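# Four arms extend a motorized drawer fully

## Task

Make the motorized tray slide out of its housing to its fullest extension, and leave it that way so that it stays open without any arm holding it. The arms are mounted in metres with headings measured counter-clockwise from +x: arm1 at x=-0.71 y=+0.40 z=+0.76 heading -99; arm2 at x=-0.26 y=-0.35 z=+0.79 heading +85; arm3 at x=+0.26 y=+0.34 z=+0.74 heading -90; arm4 at x=+0.75 y=-0.34 z=+0.78 heading +81.

## Robot and tools

Setup. Four identical i2rt Big YAM arms, named arm1, arm2, arm3 and arm4, share the scene. Each has six revolute joints, a two-finger gripper and a wrist camera that rides on top of the hand and looks toward the fingertips when joints 1 and 6 are zero and the hand is level. The hand can reach roughly 1.0 m from the joint-1 axis. Two fixed room cameras, cam_high and cam_low, also watch the scene.

Frame. There is one scene frame: origin on the floor, +z up. The foot positions and headings in the task use it, with headings in degrees counter-clockwise from +x. The hand point lies midway between the fingertips; its local z runs along the fingers and its local y is the direction the fingers open and close. Camera calibrations (intrinsics K, distortion, T_world_to_cam, pos_world) are given in OpenCV convention; treat them as approximate, within a few degrees and millimetres, and wrist-camera poses are derived from reported joint angles, so they can be less accurate.

execute_actions. Argument "actions" is a list holding exactly one action, or empty to just get state and pictures. The action is an object keyed by arm name; under each arm goes "joints", an object mapping joint names to absolute targets (not offsets). Names, units and ranges: joint1_rad -2.879 to 2.879 (base yaw, positive counter-clockwise seen from above, zero points along the foot heading); joint2_rad 0 to 3.141 (shoulder, zero has the upper arm pointing back roughly level, increasing lifts it up then forward); joint3_rad 0 to 3.019 (elbow, zero is fully folded, increasing opens it); joint4_rad -1.692 to 1.57 (hand pitch, positive tips fingers up); joint5_rad -1.57 to 1.57 (hand sideways swing, positive to the arm's right); joint6_rad -2.094 to 2.094 (hand roll, positive clockwise viewed from behind the hand); gripper_m 0 to 0.093, fingertip gap in metres. Tolerances for counting a joint as arrived are ±0.045, ±0.14, ±0.09, ±0.055, ±0.03, ±0.035 rad and ±0.003 m respectively. Any subset of arms and joints may appear; all named motions begin together and may finish at different times, and joints follow their own speeds, so the hand can sweep a wide path. Omitted joints or arms may keep pushing toward earlier targets. One action runs at most 15 s. An unknown key or out-of-range number rejects the whole call with no motion. Optional "cameras" lists which of arm1_cam_wrist, arm2_cam_wrist, arm3_cam_wrist, arm4_cam_wrist, cam_high, cam_low, or "all" to return; omitted or null means all, [] means none. The "pictures" line gives the image order.

wait: "seconds" from 0 to 10; commands nothing new and returns state and images like an empty action.

zoom_image: "camera" (one of the six names) and "region" [x0, y0, x1, y1] in pixels of that camera's most recent full image, top-left origin, at most 504 by 504 pixels. Wrist images are 616x616, room images 504x504.

finished_scene: "scene" is the current scene number. It is final; the tray must already be open and stay open once the arms stop helping. The result reports success and may carry the next task.

Reading results. joint_positions gives current angles. joint_status tells how each commanded joint of the last accepted action ended: reached, "off_target" (resting away from target, possibly still pushing), "contact_stop" or "time_out" (target dropped and holds where it stopped, although a timed-out joint may keep a target within 0.375, 0.375, 0.113, 0.225, 0.075, 0.3 rad of its position for joints 1 to 6 and continue pushing), "not_followed" (a self/inter-arm clearance check refused the arm's targets; a "joint command not followed" line and often a "cause:" line appear; the gripper part still runs, and the arm may retry those targets later), or "limit_stop_at_motor_heat". on_its_own lists things the call did not command; "held at" is a held target, not the actual angle. Empty calls never show the not-followed line. To relieve a joint that is pushing, command it to its reported position; tiny target changes may not move a joint at all. Loaded joints sag.

Safety. The arms do not stop on contact and can push very hard. Two arms pressing hard together ends the run in failure, and a strong impact may too; no state line reports arm-to-arm contact, and the clearance check ignores fingers, gripper housings and wrist cameras and may react late. Objects touching arms are fine. Avoid drops, slips, slamming and heavy pushing. Sustained load heats motors: a MOTOR HOT line appears at 85 °C, and at 100 °C an OVER-TEMPERATURE FAULT makes that arm and its gripper go limp and fall until cooled, after which resend targets. Heat persists between scenes. The simulation continues while you compose replies, holding the last command, and arms do not wait for one another. If a result reports a stop, later motion calls in the same reply are skipped. Shorter total robot motion is better.

Each tool is called after "Request:" as name(argument=value, ...), one argument or row to a line, values as JSON.

## Session

Request:
execute_actions(
  actions=[],
)

Scene clock: 0.00 s.
Motor temperatures (°C, as the motors report them): arm1=[17 18 18 17 18 18] | arm2=[18 19 17 18 17 20] | arm3=[18 20 19 17 19 20] | arm4=[19 20 17 18 20 16]
arm1.joint_positions: joint1_rad=+0.124 joint2_rad=+0.618 joint3_rad=+1.430 joint4_rad=-1.263 joint5_rad=+0.119 joint6_rad=+0.393 gripper_m=+0.095
arm1.joint_status: not commanded
arm1.hand: x=-0.7469 y=+0.1707 z=+1.3438 quat_wxyz=(-0.414, -0.726, -0.427, +0.345) (m; scene frame)
arm2.joint_positions: joint1_rad=-0.225 joint2_rad=+0.316 joint3_rad=+1.501 joint4_rad=-1.217 joint5_rad=+0.123 joint6_rad=-0.536 gripper_m=+0.094
arm2.joint_status: not commanded
arm2.hand: x=-0.2143 y=-0.2971 z=+1.4507 quat_wxyz=(-0.668, +0.527, -0.483, -0.208) (m; scene frame)
arm3.joint_positions: joint1_rad=+0.638 joint2_rad=+0.313 joint3_rad=+1.462 joint4_rad=-1.248 joint5_rad=+0.226 joint6_rad=+0.527 gripper_m=+0.094
arm3.joint_status: not commanded
arm3.hand: x=+0.2713 y=+0.2521 z=+1.3720 quat_wxyz=(-0.637, -0.547, -0.499, +0.216) (m; scene frame)
arm4.joint_positions: joint1_rad=-0.568 joint2_rad=+0.631 joint3_rad=+1.646 joint4_rad=-1.286 joint5_rad=+0.302 joint6_rad=-0.672 gripper_m=+0.095
arm4.joint_status: not commanded
arm4.hand: x=+0.9015 y=-0.2400 z=+1.4530 quat_wxyz=(-0.611, +0.473, -0.631, +0.071) (m; scene frame)
pictures: arm1_cam_wrist, arm2_cam_wrist, arm3_cam_wrist, arm4_cam_wrist, cam_high, cam_low
Images, in order (width x height): arm1_cam_wrist 616x616, arm2_cam_wrist 616x616, arm3_cam_wrist 616x616, arm4_cam_wrist 616x616, cam_high 504x504, cam_low 504x504.

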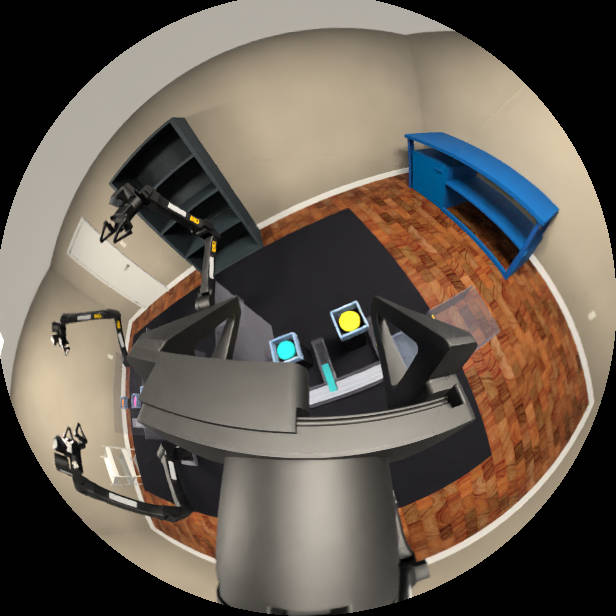

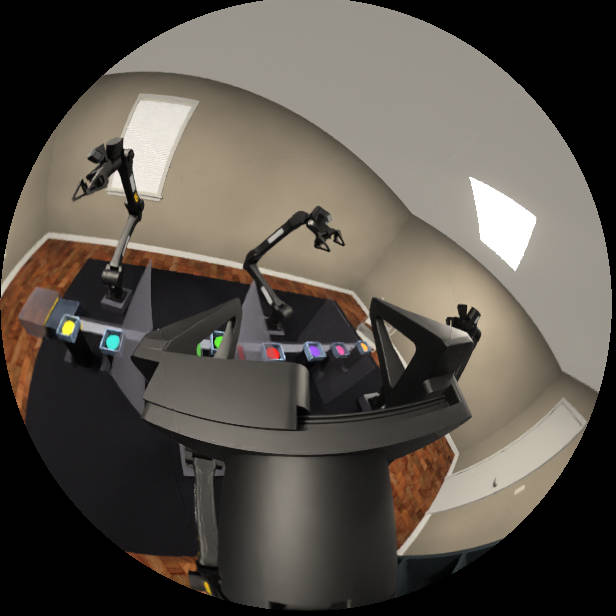

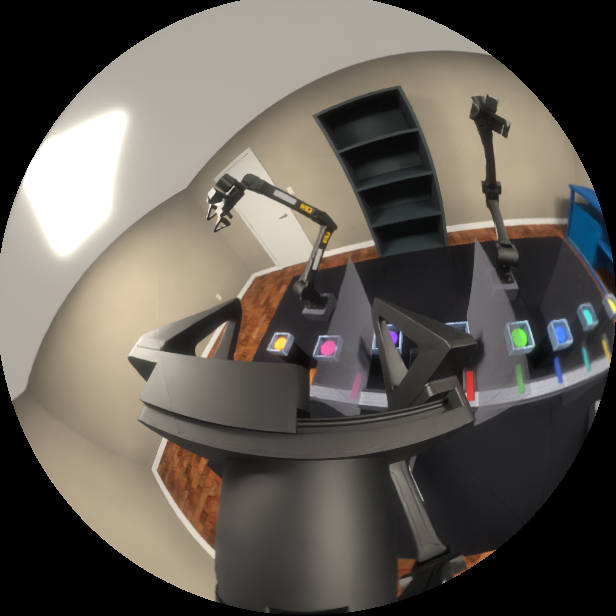

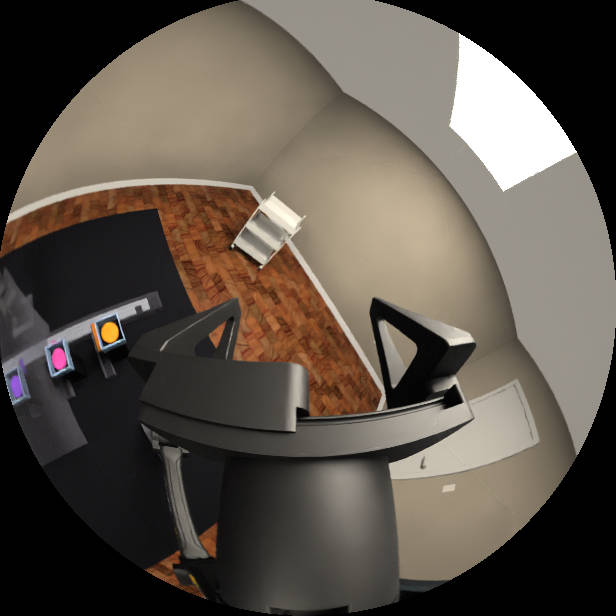

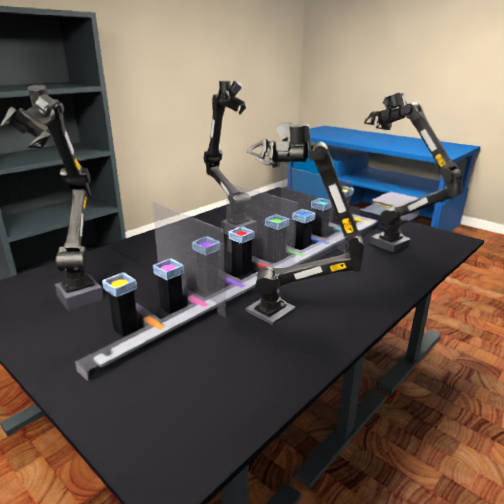

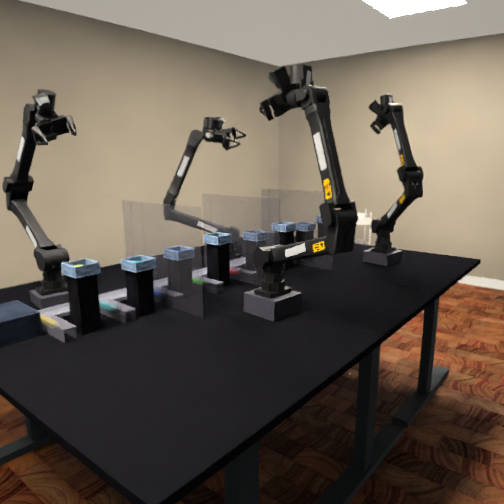

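Request:
zoom_image(
  camera="cam_high",
  region=[60, 170, 440, 390],
)

Request:
zoom_image(
  camera="cam_low",
  region=[0, 190, 340, 360],
)

Request:
zoom_image(
  camera="arm1_cam_wrist",
  region=[240, 260, 520, 420],
)

Request:
zoom_image(
  camera="arm3_cam_wrist",
  region=[250, 260, 616, 440],
)

Region (60, 170, 440, 390) of cam_high's 504x504 image, scaled by 1.326, with more detail than that image has; it fills the top 292 rows of this view, and the rest is white.

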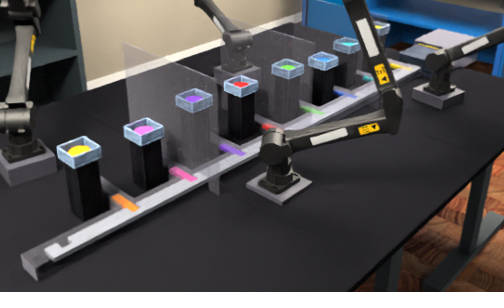

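Region (0, 190, 340, 360) of cam_low's 504x504 image, scaled by 1.482, with more detail than that image has.

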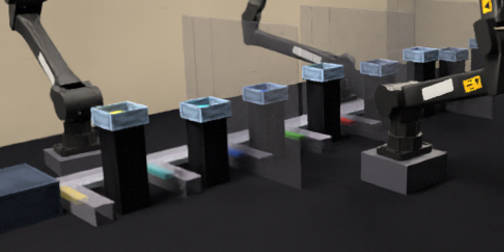

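Region (240, 260, 520, 420) of arm1_cam_wrist's 616x616 image, scaled by 1.800, with more detail than that image has; it fills the top 288 rows of this view, and the rest is white.

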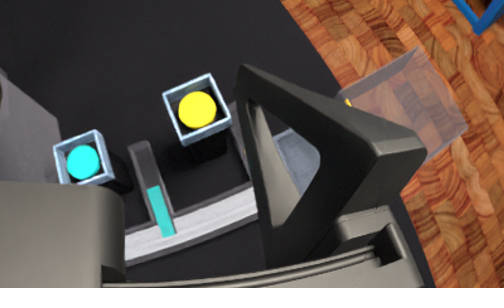

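Region (250, 260, 616, 440) of arm3_cam_wrist's 616x616 image, scaled by 1.377, with more detail than that image has; it fills the top 248 rows of this view, and the rest is white.

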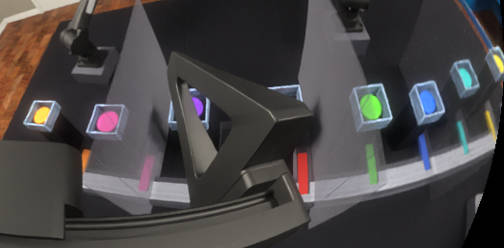

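Request:
execute_actions(
  actions=[
    {"arm1":{"joints":{"joint1_rad":0.157,"joint2_rad":1.4,"joint3_rad":1.65,"joint4_rad":-1.65,"joint5_rad":0,"joint6_rad":0,"gripper_m":0}},"arm2":{"joints":{"joint1_rad":0.087,"joint2_rad":1.2,"joint3_rad":1.45,"joint4_rad":-1.65,"joint5_rad":0,"joint6_rad":0,"gripper_m":0}},"arm3":{"joints":{"joint1_rad":0,"joint2_rad":1.3,"joint3_rad":1.55,"joint4_rad":-1.65,"joint5_rad":0,"joint6_rad":0,"gripper_m":0}},"arm4":{"joints":{"joint1_rad":0.157,"joint2_rad":1.2,"joint3_rad":1.35,"joint4_rad":-1.65,"joint5_rad":0,"joint6_rad":0,"gripper_m":0}}},
  ],
)

Scene clock: 42.67 s.
Motor temperatures (°C, as the motors report them): arm1=[17 18 23 18 18 18] | arm2=[18 20 19 18 17 20] | arm3=[18 21 23 17 19 20] | arm4=[19 20 20 19 20 16]
arm1.joint_positions: joint1_rad=+0.151 joint2_rad=+1.395 joint3_rad=+1.633 joint4_rad=-1.640 joint5_rad=+0.003 joint6_rad=+0.015 gripper_m=+0.001
arm1.joint_status: all done
arm1.hand: x=-0.7209 y=-0.0327 z=+1.1346 quat_wxyz=(-0.067, -0.712, -0.696, +0.064) (m; scene frame)
arm2.joint_positions: joint1_rad=+0.081 joint2_rad=+1.201 joint3_rad=+1.443 joint4_rad=-1.637 joint5_rad=+0.003 joint6_rad=-0.014 gripper_m=+0.000
arm2.joint_status: all done
arm2.hand: x=-0.2546 y=+0.0083 z=+1.1546 quat_wxyz=(-0.066, +0.705, -0.703, -0.069) (m; scene frame)
arm3.joint_positions: joint1_rad=-0.001 joint2_rad=+1.313 joint3_rad=+1.533 joint4_rad=-1.639 joint5_rad=+0.002 joint6_rad=+0.009 gripper_m=+0.000
arm3.joint_status: all done
arm3.hand: x=+0.2551 y=-0.0619 z=+1.0902 quat_wxyz=(-0.053, -0.708, -0.702, +0.054) (m; scene frame)
arm4.joint_positions: joint1_rad=+0.158 joint2_rad=+1.189 joint3_rad=+1.331 joint4_rad=-1.642 joint5_rad=+0.001 joint6_rad=-0.010 gripper_m=+0.001
arm4.joint_status: all done
arm4.hand: x=+0.7445 y=-0.0048 z=+1.0982 quat_wxyz=(-0.031, +0.709, -0.704, -0.021) (m; scene frame)
pictures: arm1_cam_wrist, arm2_cam_wrist, arm3_cam_wrist, arm4_cam_wrist, cam_high, cam_low
camera_calibration (this result's frames):
arm1_cam_wrist: T_world_to_cam=[[-0.99984, 0.0178589, 0.000734345, -0.722283], [0.0163892, 0.899614, 0.436378, -0.446775], [0.00713261, 0.436321, -0.899763, 1.15905], [0, 0, 0, 1]] pos_world=[-0.723112, -0.0908952, 1.23837]
arm2_cam_wrist: T_world_to_cam=[[0.999932, 0.011396, 0.00260891, 0.25335], [0.00921477, -0.905609, 0.424013, -0.474438], [0.00719471, -0.42396, -0.905652, 1.17238], [0, 0, 0, 1]] pos_world=[-0.257395, 0.0645005, 1.26228]
arm3_cam_wrist: T_world_to_cam=[[-0.999856, 0.0124052, 0.0115405, 0.240565], [0.0163162, 0.88855, 0.458489, -0.445921], [-0.00456669, 0.458611, -0.888625, 1.12402], [0, 0, 0, 1]] pos_world=[0.252939, -0.122248, 1.2005]
arm4_cam_wrist: T_world_to_cam=[[0.999689, -0.00493974, 0.0244514, -0.77386], [-0.0170439, -0.850981, 0.52492, -0.561339], [0.0182147, -0.525173, -0.8508, 1.04066], [0, 0, 0, 1]] pos_world=[0.745096, 0.0650132, 1.19897]
Images, in order (width x height): arm1_cam_wrist 616x616, arm2_cam_wrist 616x616, arm3_cam_wrist 616x616, arm4_cam_wrist 616x616, cam_high 504x504, cam_low 504x504.

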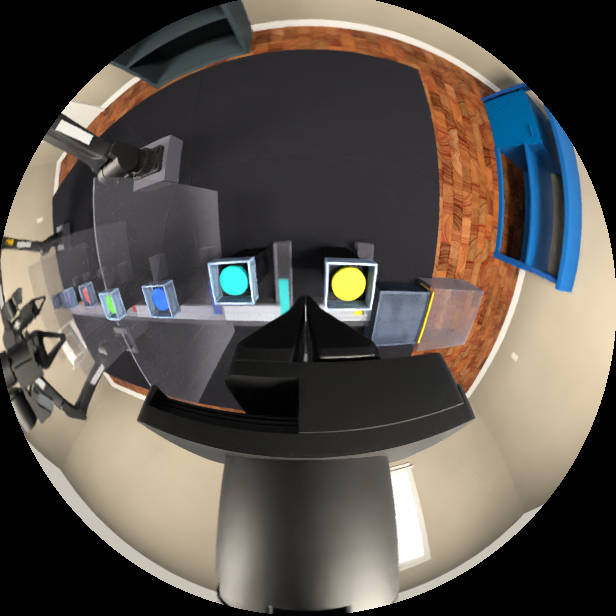

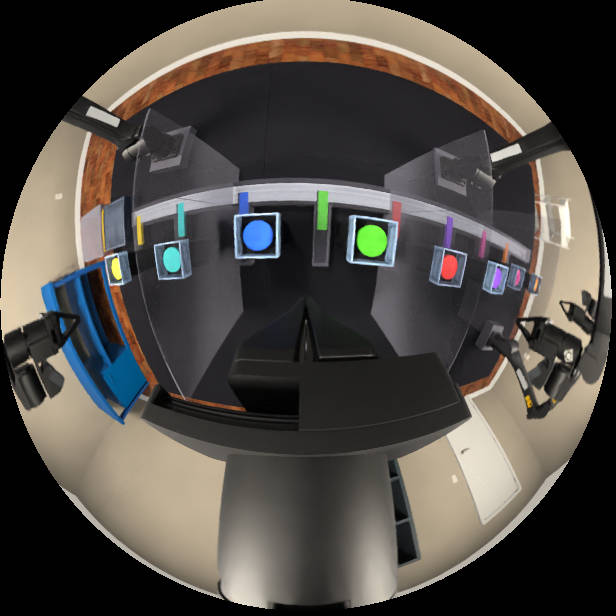

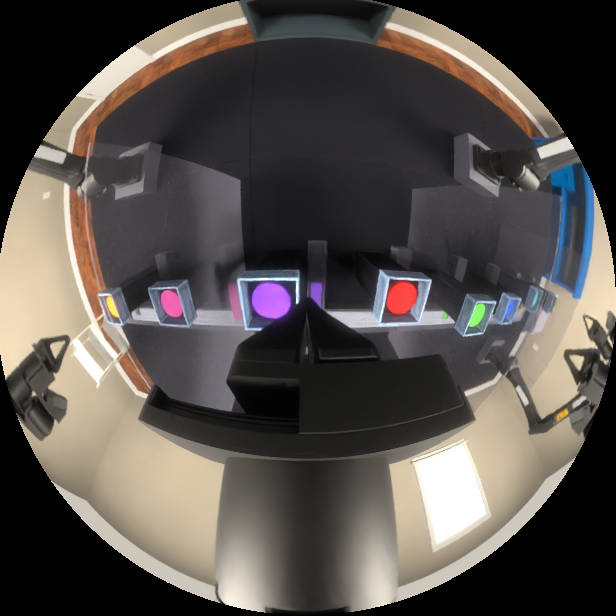

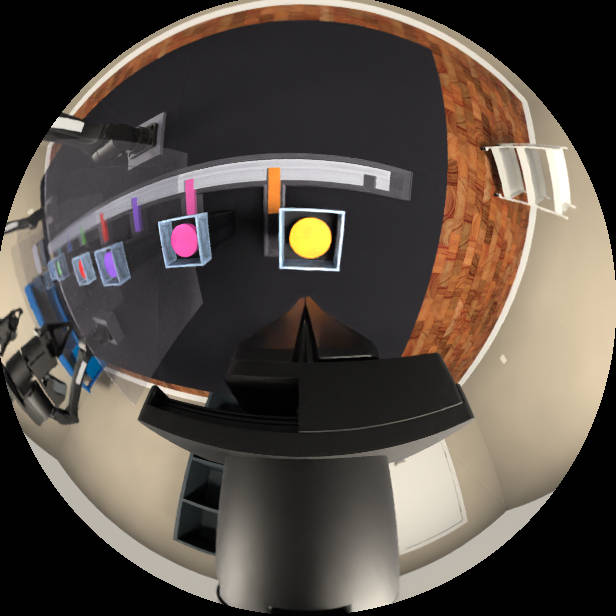

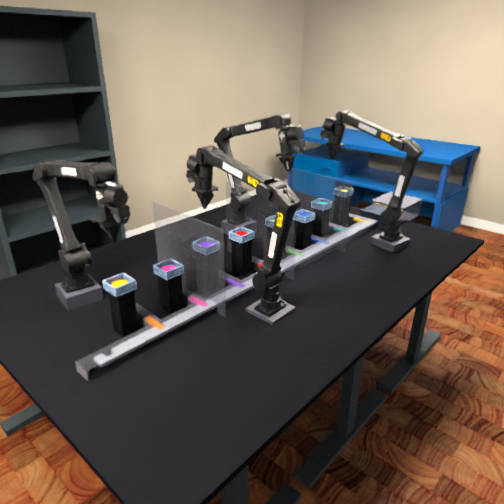

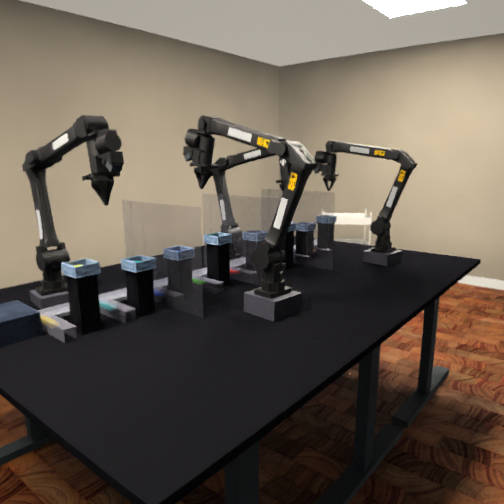

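Request:
execute_actions(
  actions=[
    {"arm1":{"joints":{"joint1_rad":-0.069,"joint2_rad":1.413,"joint3_rad":1.30,"joint4_rad":-1.44}},"arm2":{"joints":{"joint1_rad":-0.196,"joint2_rad":1.464,"joint3_rad":1.345,"joint4_rad":-1.44}},"arm3":{"joints":{"joint1_rad":0.164,"joint2_rad":1.21,"joint3_rad":1.22,"joint4_rad":-1.56}},"arm4":{"joints":{"joint1_rad":0.122,"joint2_rad":1.325,"joint3_rad":1.22,"joint4_rad":-1.45}}},
  ],
)

Scene clock: 126.47 s.
Motor temperatures (°C, as the motors report them): arm1=[17 19 28 17 18 18] | arm2=[18 20 25 18 17 20] | arm3=[18 21 30 17 19 20] | arm4=[19 21 26 18 20 16]
arm1.joint_positions: joint1_rad=-0.073 joint2_rad=+1.411 joint3_rad=+1.295 joint4_rad=-1.451 joint5_rad=+0.000 joint6_rad=+0.014 gripper_m=+0.001
arm1.joint_status: all done
arm1.hand: x=-0.8105 y=+0.0022 z=+0.9956 quat_wxyz=(-0.009, -0.788, -0.615, +0.004) (m; scene frame)
arm2.joint_positions: joint1_rad=-0.203 joint2_rad=+1.455 joint3_rad=+1.335 joint4_rad=-1.449 joint5_rad=+0.000 joint6_rad=-0.013 gripper_m=+0.000
arm2.joint_status: all done
arm2.hand: x=-0.1366 y=+0.0550 z=+1.0196 quat_wxyz=(-0.002, +0.601, -0.799, -0.009) (m; scene frame)
arm3.joint_positions: joint1_rad=+0.172 joint2_rad=+1.210 joint3_rad=+1.212 joint4_rad=-1.573 joint5_rad=+0.001 joint6_rad=+0.008 gripper_m=+0.000
arm3.joint_status: all done
arm3.hand: x=+0.3126 y=+0.0100 z=+0.9996 quat_wxyz=(+0.000, -0.646, -0.763, +0.001) (m; scene frame)
arm4.joint_positions: joint1_rad=+0.129 joint2_rad=+1.329 joint3_rad=+1.215 joint4_rad=-1.460 joint5_rad=+0.001 joint6_rad=-0.009 gripper_m=+0.001
arm4.joint_status: all done
arm4.hand: x=+0.7569 y=+0.0316 z=+1.0075 quat_wxyz=(-0.005, +0.699, -0.715, +0.005) (m; scene frame)
pictures: arm1_cam_wrist, arm2_cam_wrist, arm3_cam_wrist, arm4_cam_wrist, cam_high, cam_low
camera_calibration (this result's frames):
arm1_cam_wrist: T_world_to_cam=[[-0.971407, 0.237397, -0.00339637, -0.785694], [0.191448, 0.79169, 0.58015, -0.417107], [0.140415, 0.562912, -0.814502, 1.04232], [0, 0, 0, 1]] pos_world=[-0.829731, -0.069993, 1.08829]
arm2_cam_wrist: T_world_to_cam=[[0.963221, -0.268599, -0.00768539, 0.155987], [-0.215068, -0.787768, 0.577207, -0.569309], [-0.161091, -0.554325, -0.816562, 0.962445], [0, 0, 0, 1]] pos_world=[-0.117648, 0.126922, 1.1157]
arm3_cam_wrist: T_world_to_cam=[[-0.986533, -0.163075, 0.0126315, 0.294671], [-0.124713, 0.799928, 0.586994, -0.552753], [-0.105828, 0.577513, -0.809493, 0.962198], [0, 0, 0, 1]] pos_world=[0.323595, -0.065466, 1.09963]
arm4_cam_wrist: T_world_to_cam=[[0.999114, -0.0341917, 0.0245205, -0.782601], [-0.0420747, -0.808928, 0.5864, -0.526837], [-0.000214686, -0.586913, -0.80965, 0.956861], [0, 0, 0, 1]] pos_world=[0.759947, 0.108662, 1.10285]
Images, in order (width x height): arm1_cam_wrist 616x616, arm2_cam_wrist 616x616, arm3_cam_wrist 616x616, arm4_cam_wrist 616x616, cam_high 504x504, cam_low 504x504.

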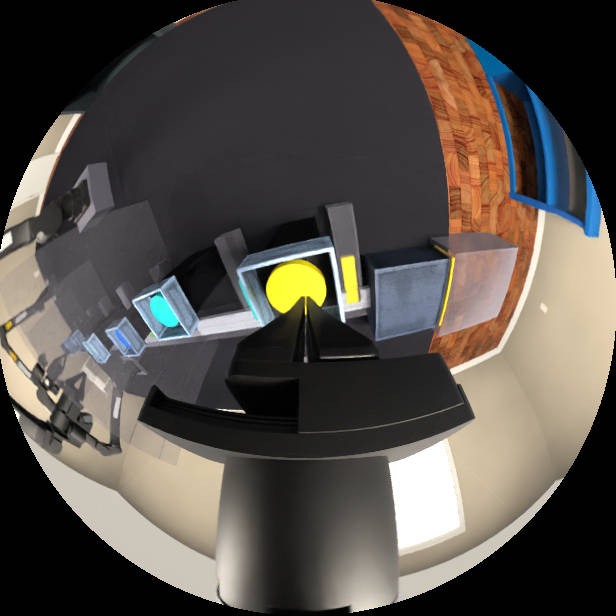

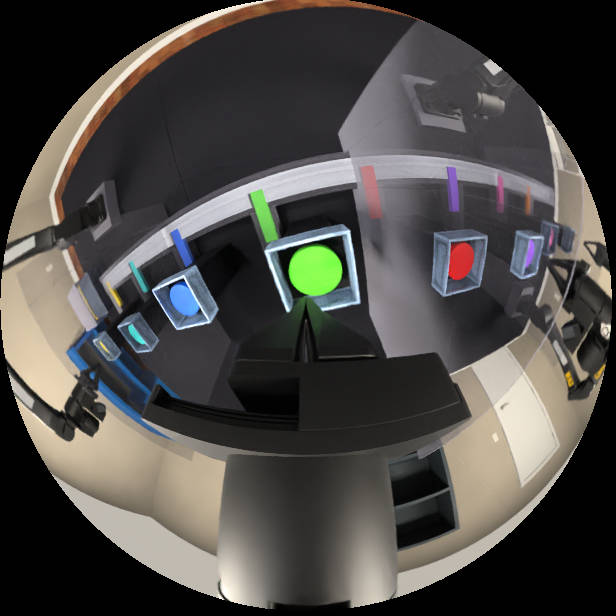

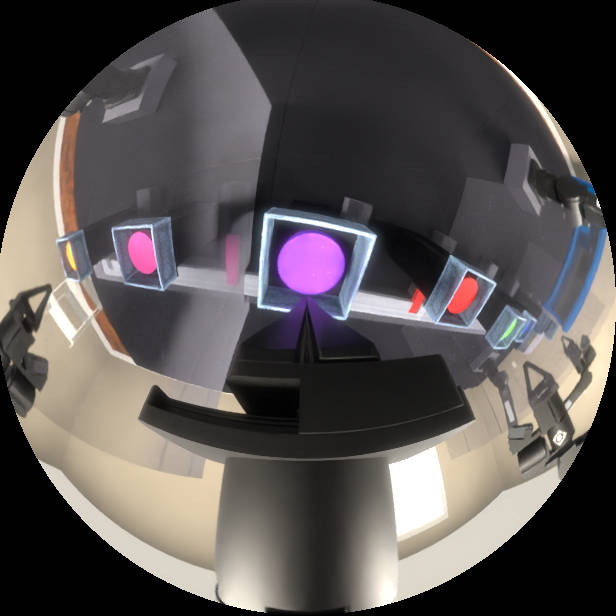

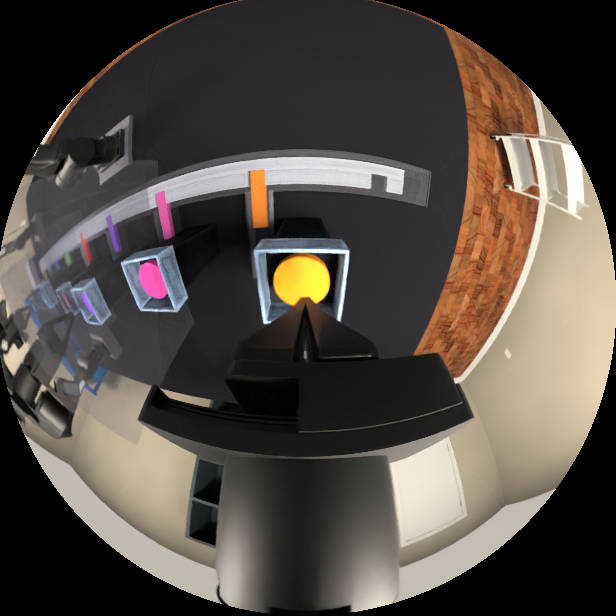

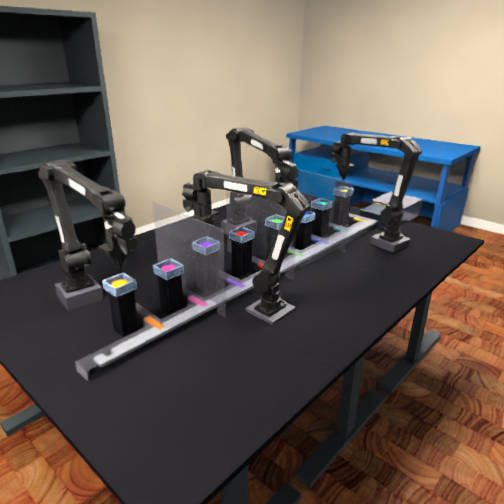

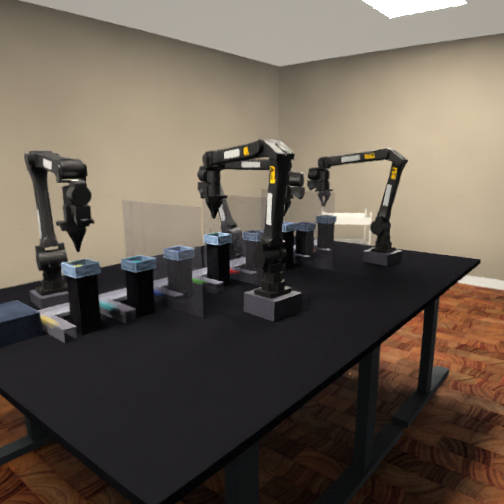

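Request:
execute_actions(
  actions=[
    {"arm1":{"joints":{"joint1_rad":-0.054,"joint2_rad":1.417,"joint3_rad":1.126,"joint4_rad":-1.262}},"arm2":{"joints":{"joint1_rad":-0.219,"joint2_rad":1.518,"joint3_rad":1.168,"joint4_rad":-1.21}},"arm3":{"joints":{"joint1_rad":0.139,"joint2_rad":1.254,"joint3_rad":1.132,"joint4_rad":-1.43}},"arm4":{"joints":{"joint1_rad":0.122,"joint2_rad":1.347,"joint3_rad":1.036,"joint4_rad":-1.245}}},
  ],
)

Scene clock: 156.27 s.
Motor temperatures (°C, as the motors report them): arm1=[17 20 27 17 18 18] | arm2=[18 20 26 18 17 20] | arm3=[18 21 30 17 19 20] | arm4=[19 22 26 18 20 16]
arm1.joint_positions: joint1_rad=-0.059 joint2_rad=+1.401 joint3_rad=+1.135 joint4_rad=-1.287 joint5_rad=+0.000 joint6_rad=+0.014 gripper_m=+0.001
arm1.joint_status: all done
arm1.hand: x=-0.8019 y=+0.0109 z=+0.9391 quat_wxyz=(-0.014, -0.784, -0.621, +0.010) (m; scene frame)
arm2.joint_positions: joint1_rad=-0.212 joint2_rad=+1.507 joint3_rad=+1.167 joint4_rad=-1.224 joint5_rad=+0.000 joint6_rad=-0.013 gripper_m=+0.000
arm2.joint_status: all done
arm2.hand: x=-0.1329 y=+0.0570 z=+0.9363 quat_wxyz=(-0.004, +0.597, -0.802, -0.010) (m; scene frame)
arm3.joint_positions: joint1_rad=+0.143 joint2_rad=+1.256 joint3_rad=+1.126 joint4_rad=-1.442 joint5_rad=+0.001 joint6_rad=+0.008 gripper_m=+0.000
arm3.joint_status: all done
arm3.hand: x=+0.3050 y=-0.0053 z=+0.9519 quat_wxyz=(+0.001, -0.657, -0.754, +0.000) (m; scene frame)
arm4.joint_positions: joint1_rad=+0.129 joint2_rad=+1.338 joint3_rad=+1.038 joint4_rad=-1.267 joint5_rad=+0.001 joint6_rad=-0.009 gripper_m=+0.001
arm4.joint_status: all done
arm4.hand: x=+0.7575 y=+0.0224 z=+0.9382 quat_wxyz=(-0.007, +0.699, -0.715, +0.003) (m; scene frame)
pictures: arm1_cam_wrist, arm2_cam_wrist, arm3_cam_wrist, arm4_cam_wrist, cam_high, cam_low
camera_calibration (this result's frames):
arm1_cam_wrist: T_world_to_cam=[[-0.974728, 0.223372, -0.00328502, -0.782277], [0.181848, 0.8019, 0.569111, -0.390367], [0.129758, 0.554131, -0.822254, 0.989003], [0, 0, 0, 1]] pos_world=[-0.81985, -0.0602632, 1.0328]
arm2_cam_wrist: T_world_to_cam=[[0.960715, -0.277429, -0.00767748, 0.152545], [-0.22316, -0.78864, 0.572929, -0.515884], [-0.165002, -0.548708, -0.819569, 0.89809], [0, 0, 0, 1]] pos_world=[-0.113491, 0.128263, 1.03278]
arm3_cam_wrist: T_world_to_cam=[[-0.990841, -0.134437, 0.0126546, 0.286778], [-0.101278, 0.801875, 0.588846, -0.522379], [-0.0893101, 0.582171, -0.808146, 0.925295], [0, 0, 0, 1]] pos_world=[0.313884, -0.0812435, 1.05175]
arm4_cam_wrist: T_world_to_cam=[[0.999112, -0.0342729, 0.024507, -0.781782], [-0.0421334, -0.812937, 0.580826, -0.488261], [0.0000160861, -0.581343, -0.813659, 0.898804], [0, 0, 0, 1]] pos_world=[0.760501, 0.0987937, 1.03407]
Images, in order (width x height): arm1_cam_wrist 616x616, arm2_cam_wrist 616x616, arm3_cam_wrist 616x616, arm4_cam_wrist 616x616, cam_high 504x504, cam_low 504x504.

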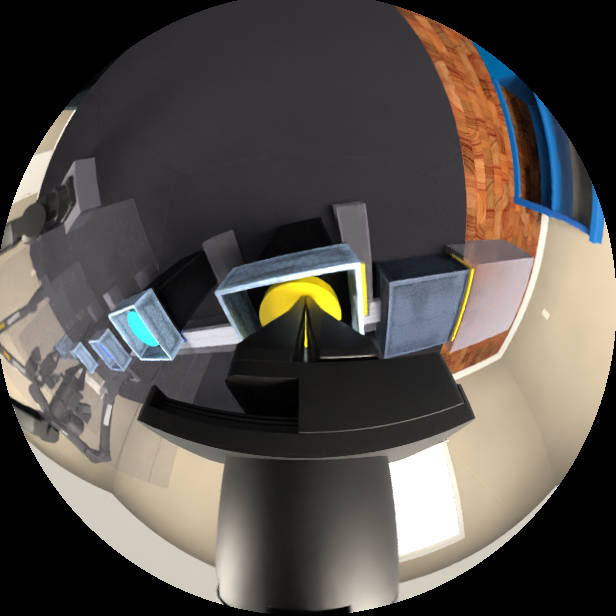

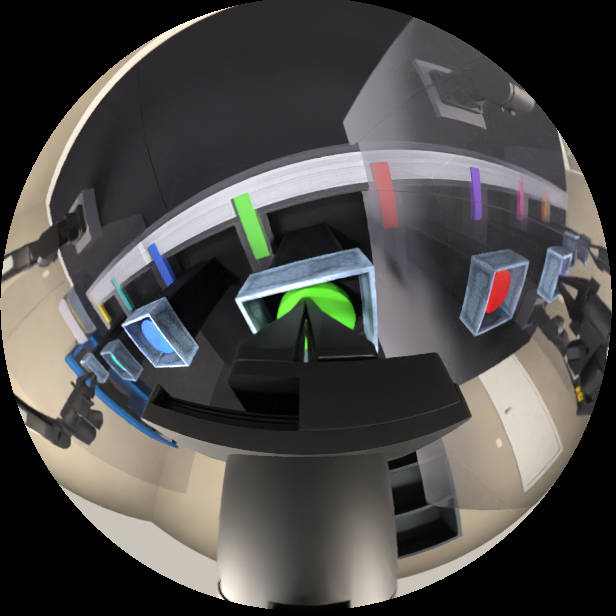

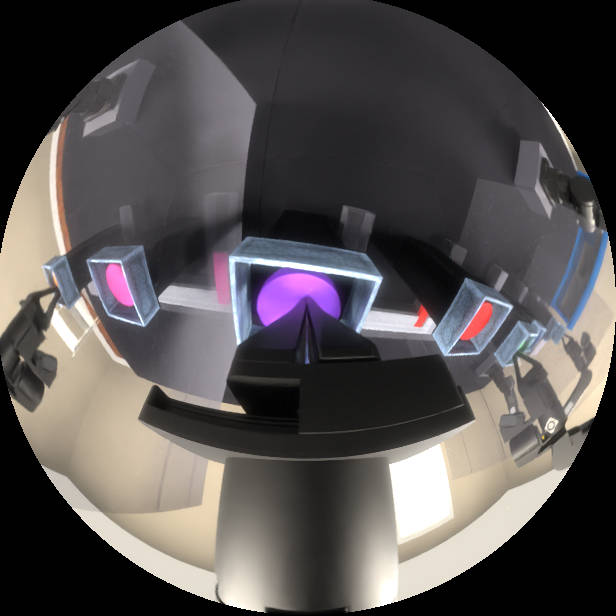

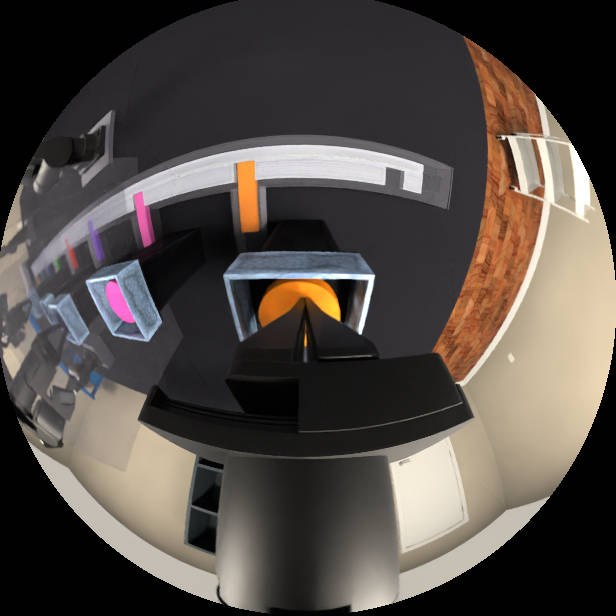

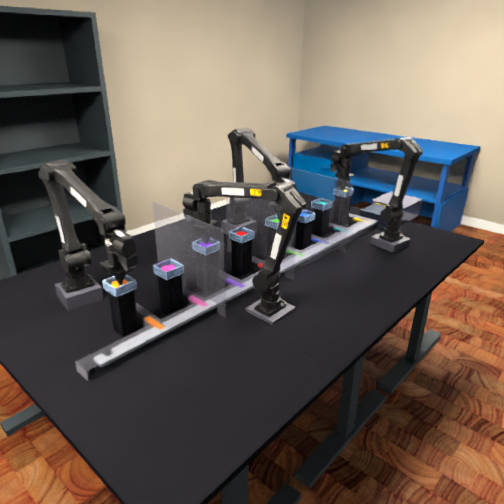

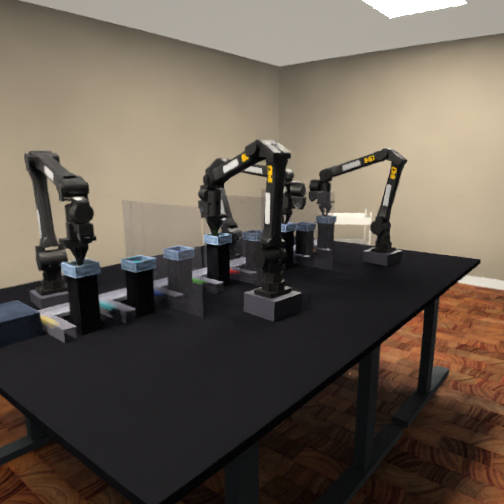

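Request:
execute_actions(
  actions=[
    {"arm1":{"joints":{"joint3_rad":1.05}},"arm2":{"joints":{"joint1_rad":-0.235,"joint3_rad":1.085}},"arm3":{"joints":{"joint1_rad":0.155,"joint3_rad":1.06}},"arm4":{"joints":{"joint3_rad":0.955}}},
  ],
)

Scene clock: 163.43 s.
Motor temperatures (°C, as the motors report them): arm1=[17 20 27 17 18 18] | arm2=[18 21 25 18 17 20] | arm3=[18 21 30 17 19 20] | arm4=[19 22 25 18 20 16]
arm1.joint_positions: joint1_rad=-0.059 joint2_rad=+1.384 joint3_rad=+1.096 joint4_rad=-1.252 joint5_rad=+0.000 joint6_rad=+0.014 gripper_m=+0.001
arm1.joint_status: all done
arm1.hand: x=-0.8008 y=+0.0160 z=+0.9314 quat_wxyz=(-0.018, -0.784, -0.621, +0.015) (m; scene frame)
arm2.joint_positions: joint1_rad=-0.224 joint2_rad=+1.489 joint3_rad=+1.123 joint4_rad=-1.205 joint5_rad=-0.002 joint6_rad=-0.013 gripper_m=+0.000
arm2.joint_status: all done
arm2.hand: x=-0.1321 y=+0.0442 z=+0.9274 quat_wxyz=(-0.001, +0.592, -0.806, -0.009) (m; scene frame)
arm3.joint_positions: joint1_rad=+0.144 joint2_rad=+1.244 joint3_rad=+1.093 joint4_rad=-1.421 joint5_rad=+0.001 joint6_rad=+0.008 gripper_m=+0.000
arm3.joint_status: all done
arm3.hand: x=+0.3044 y=+0.0006 z=+0.9433 quat_wxyz=(+0.001, -0.657, -0.754, +0.000) (m; scene frame)
arm4.joint_positions: joint1_rad=+0.129 joint2_rad=+1.323 joint3_rad=+1.000 joint4_rad=-1.238 joint5_rad=+0.001 joint6_rad=-0.009 gripper_m=+0.001
arm4.joint_status: all done
arm4.hand: x=+0.7574 y=+0.0153 z=+0.9295 quat_wxyz=(-0.010, +0.699, -0.715, +0.000) (m; scene frame)
pictures: arm1_cam_wrist, arm2_cam_wrist, arm3_cam_wrist, arm4_cam_wrist, cam_high, cam_low
camera_calibration (this result's frames):
arm1_cam_wrist: T_world_to_cam=[[-0.974708, 0.223459, -0.00339784, -0.782149], [0.183769, 0.810052, 0.556816, -0.377375], [0.127178, 0.542108, -0.830629, 0.985652], [0, 0, 0, 1]] pos_world=[-0.81837, -0.0538589, 1.02618]
arm2_cam_wrist: T_world_to_cam=[[0.957252, -0.289071, -0.0102794, 0.150652], [-0.230014, -0.782272, 0.578916, -0.527356], [-0.175389, -0.551804, -0.815322, 0.878747], [0, 0, 0, 1]] pos_world=[-0.111389, 0.11591, 1.02331]
arm3_cam_wrist: T_world_to_cam=[[-0.990738, -0.135193, 0.0126546, 0.28706], [-0.10189, 0.801798, 0.588846, -0.521897], [-0.0897542, 0.582103, -0.808146, 0.914975], [0, 0, 0, 1]] pos_world=[0.313348, -0.0753454, 1.04312]
arm4_cam_wrist: T_world_to_cam=[[0.999097, -0.0347307, 0.0244888, -0.781657], [-0.0424962, -0.816674, 0.575532, -0.483699], [0.000010735, -0.576053, -0.817413, 0.891022], [0, 0, 0, 1]] pos_world=[0.760386, 0.0911035, 1.02586]
Images, in order (width x height): arm1_cam_wrist 616x616, arm2_cam_wrist 616x616, arm3_cam_wrist 616x616, arm4_cam_wrist 616x616, cam_high 504x504, cam_low 504x504.

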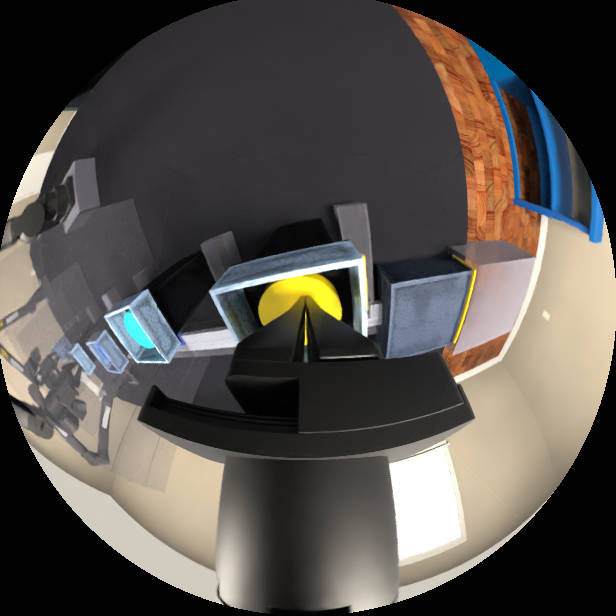

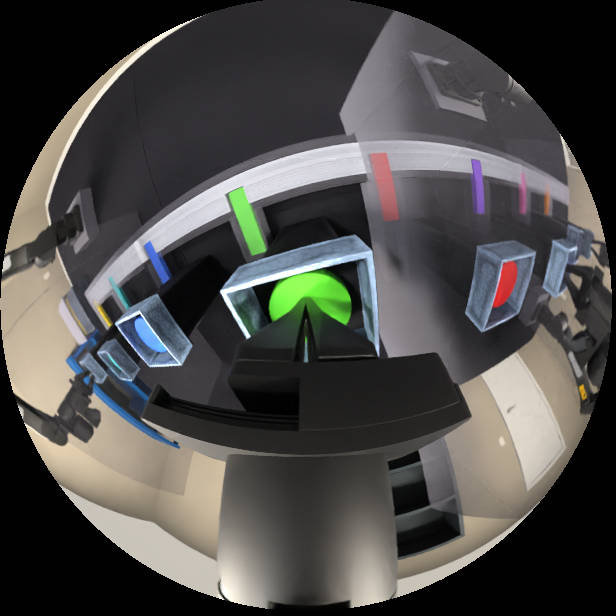

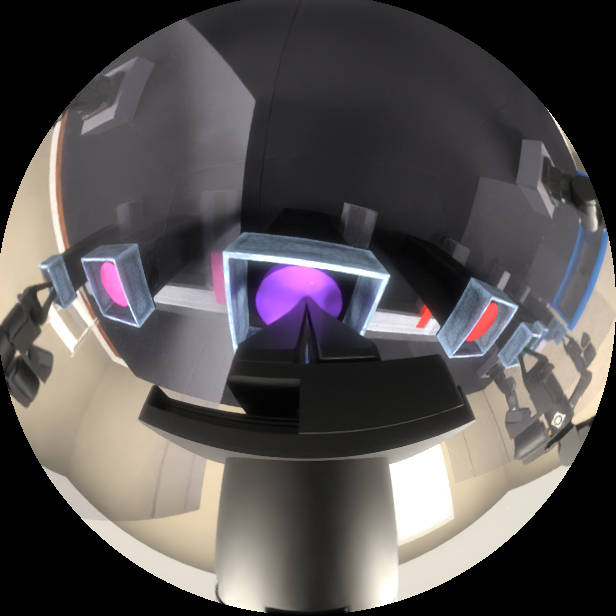

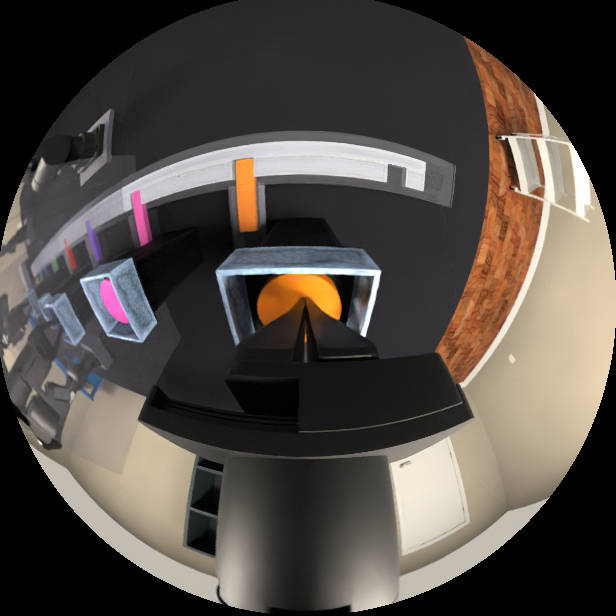

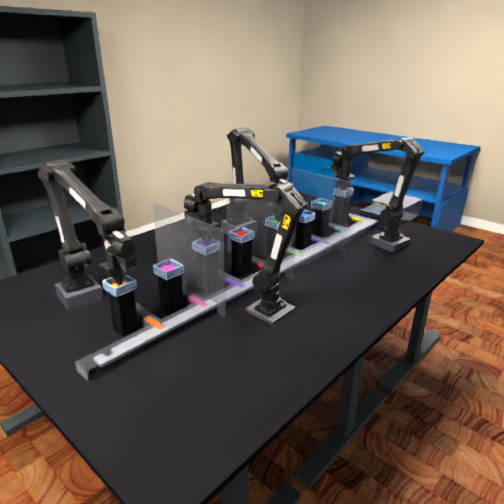

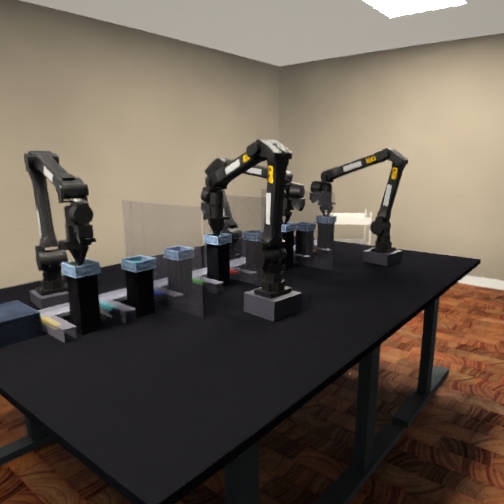

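Request:
execute_actions(
  actions=[
    {"arm1":{"joints":{"joint2_rad":1.46,"joint3_rad":1.02}},"arm2":{"joints":{"joint2_rad":1.56,"joint3_rad":1.055}},"arm3":{"joints":{"joint2_rad":1.30,"joint3_rad":1.03}},"arm4":{"joints":{"joint2_rad":1.39,"joint3_rad":0.925}}},
  ],
  cameras=["arm2_cam_wrist","arm4_cam_wrist","cam_high"],
)

Scene clock: 169.23 s.
Motor temperatures (°C, as the motors report them): arm1=[17 20 25 17 18 18] | arm2=[18 20 24 18 17 20] | arm3=[18 21 29 17 19 20] | arm4=[19 22 24 18 20 16]
arm1.joint_positions: joint1_rad=-0.059 joint2_rad=+1.384 joint3_rad=+1.093 joint4_rad=-1.249 joint5_rad=+0.000 joint6_rad=+0.014 gripper_m=+0.001
arm1.joint_status: all done
arm1.hand: x=-0.8006 y=+0.0165 z=+0.9303 quat_wxyz=(-0.018, -0.784, -0.621, +0.015) (m; scene frame)
arm2.joint_positions: joint1_rad=-0.224 joint2_rad=+1.489 joint3_rad=+1.116 joint4_rad=-1.202 joint5_rad=-0.002 joint6_rad=-0.013 gripper_m=+0.000
arm2.joint_status: all done
arm2.hand: x=-0.1325 y=+0.0425 z=+0.9251 quat_wxyz=(+0.001, +0.592, -0.806, -0.008) (m; scene frame)
arm3.joint_positions: joint1_rad=+0.144 joint2_rad=+1.244 joint3_rad=+1.087 joint4_rad=-1.419 joint5_rad=+0.001 joint6_rad=+0.008 gripper_m=+0.000
arm3.joint_status: all done
arm3.hand: x=+0.3042 y=+0.0018 z=+0.9410 quat_wxyz=(+0.002, -0.657, -0.754, -0.001) (m; scene frame)
arm4.joint_positions: joint1_rad=+0.129 joint2_rad=+1.323 joint3_rad=+0.997 joint4_rad=-1.236 joint5_rad=+0.001 joint6_rad=-0.009 gripper_m=+0.001
arm4.joint_status: all done
arm4.hand: x=+0.7574 y=+0.0147 z=+0.9284 quat_wxyz=(-0.009, +0.699, -0.715, +0.001) (m; scene frame)
pictures: arm2_cam_wrist, arm4_cam_wrist, cam_high
camera_calibration (this result's frames):
arm2_cam_wrist: T_world_to_cam=[[0.957143, -0.28943, -0.0103534, 0.150609], [-0.229728, -0.780509, 0.581404, -0.529793], [-0.176357, -0.554109, -0.813549, 0.874166], [0, 0, 0, 1]] pos_world=[-0.111698, 0.114465, 1.02076]
arm4_cam_wrist: T_world_to_cam=[[0.999097, -0.0347172, 0.0244916, -0.781649], [-0.0424867, -0.816015, 0.576467, -0.484477], [-0.000027817, -0.576987, -0.816753, 0.889172], [0, 0, 0, 1]] pos_world=[0.760384, 0.0905637, 1.02466]
Images, in order (width x height): arm2_cam_wrist 616x616, arm4_cam_wrist 616x616, cam_high 504x504.

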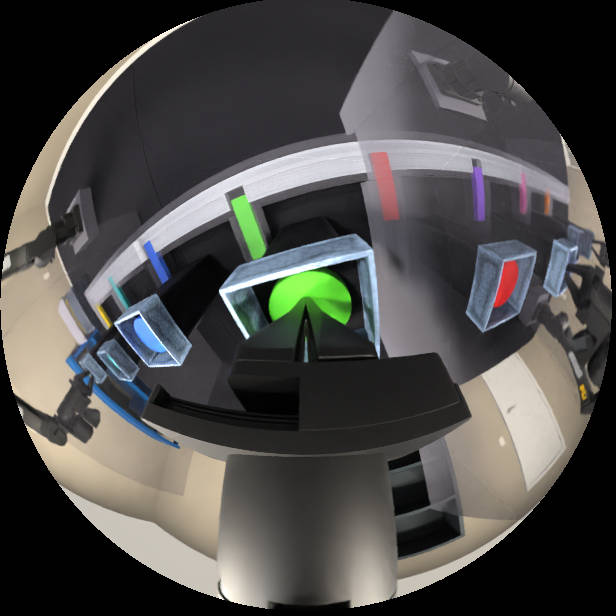

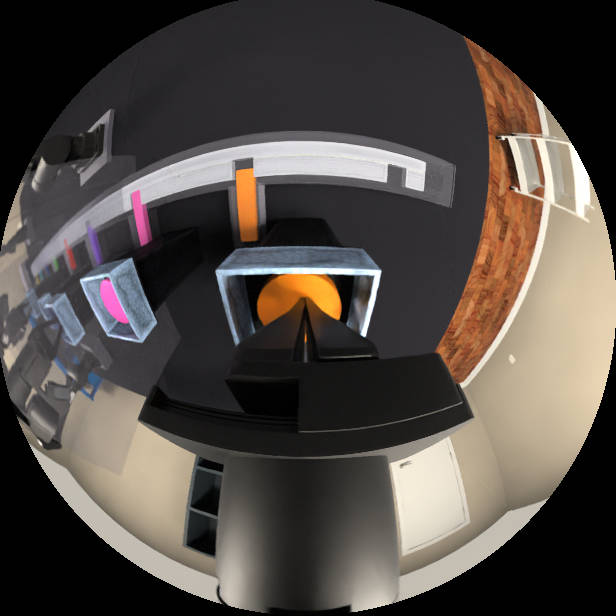

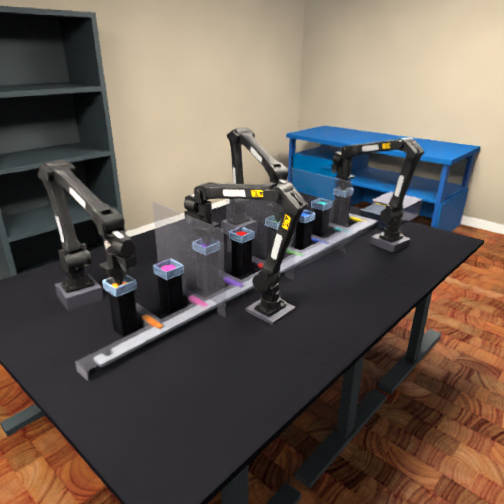

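Request:
execute_actions(
  actions=[
    {"arm1":{"joints":{"joint2_rad":1.42,"joint3_rad":1.05}},"arm2":{"joints":{"joint2_rad":1.52,"joint3_rad":1.075}},"arm3":{"joints":{"joint2_rad":1.27,"joint3_rad":1.045}},"arm4":{"joints":{"joint2_rad":1.35,"joint3_rad":0.955}}},
  ],
  cameras=["arm2_cam_wrist"],
)

Scene clock: 175.07 s.
Motor temperatures (°C, as the motors report them): arm1=[17 19 24 17 18 18] | arm2=[18 20 23 18 17 20] | arm3=[18 21 28 17 19 20] | arm4=[19 21 23 18 20 16]
arm1.joint_positions: joint1_rad=-0.059 joint2_rad=+1.381 joint3_rad=+1.093 joint4_rad=-1.248 joint5_rad=+0.000 joint6_rad=+0.014 gripper_m=+0.001
arm1.joint_status: all done
arm1.hand: x=-0.8007 y=+0.0162 z=+0.9312 quat_wxyz=(-0.019, -0.784, -0.621, +0.016) (m; scene frame)
arm2.joint_positions: joint1_rad=-0.224 joint2_rad=+1.486 joint3_rad=+1.116 joint4_rad=-1.200 joint5_rad=-0.002 joint6_rad=-0.013 gripper_m=+0.000
arm2.joint_status: all done
arm2.hand: x=-0.1324 y=+0.0430 z=+0.9260 quat_wxyz=(-0.001, +0.592, -0.806, -0.010) (m; scene frame)
arm3.joint_positions: joint1_rad=+0.144 joint2_rad=+1.242 joint3_rad=+1.087 joint4_rad=-1.418 joint5_rad=+0.001 joint6_rad=+0.008 gripper_m=+0.000
arm3.joint_status: all done
arm3.hand: x=+0.3043 y=+0.0017 z=+0.9414 quat_wxyz=(+0.001, -0.657, -0.754, -0.001) (m; scene frame)
arm4.joint_positions: joint1_rad=+0.129 joint2_rad=+1.321 joint3_rad=+0.997 joint4_rad=-1.234 joint5_rad=+0.001 joint6_rad=-0.009 gripper_m=+0.001
arm4.joint_status: all done
arm4.hand: x=+0.7574 y=+0.0150 z=+0.9290 quat_wxyz=(-0.010, +0.699, -0.715, +0.000) (m; scene frame)
pictures: arm2_cam_wrist
camera_calibration (this result's frames):
arm2_cam_wrist: T_world_to_cam=[[0.957142, -0.289438, -0.010258, 0.150508], [-0.230526, -0.782809, 0.577987, -0.526785], [-0.175322, -0.55085, -0.815982, 0.877417], [0, 0, 0, 1]] pos_world=[-0.111665, 0.114517, 1.02197]
Images, in order (width x height): arm2_cam_wrist 616x616.

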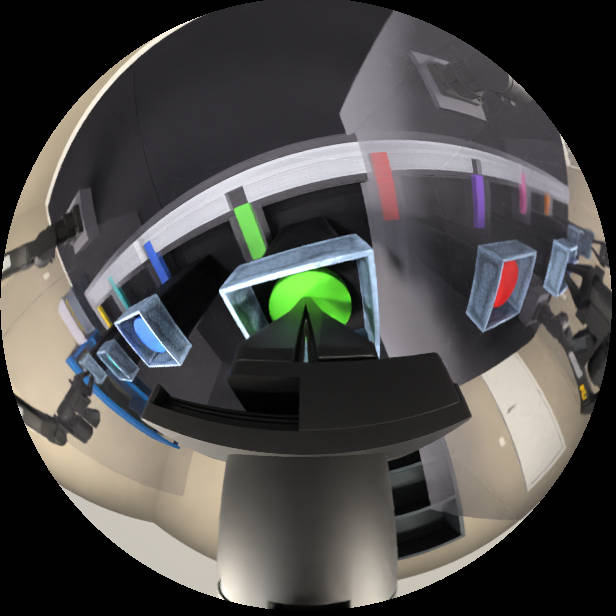

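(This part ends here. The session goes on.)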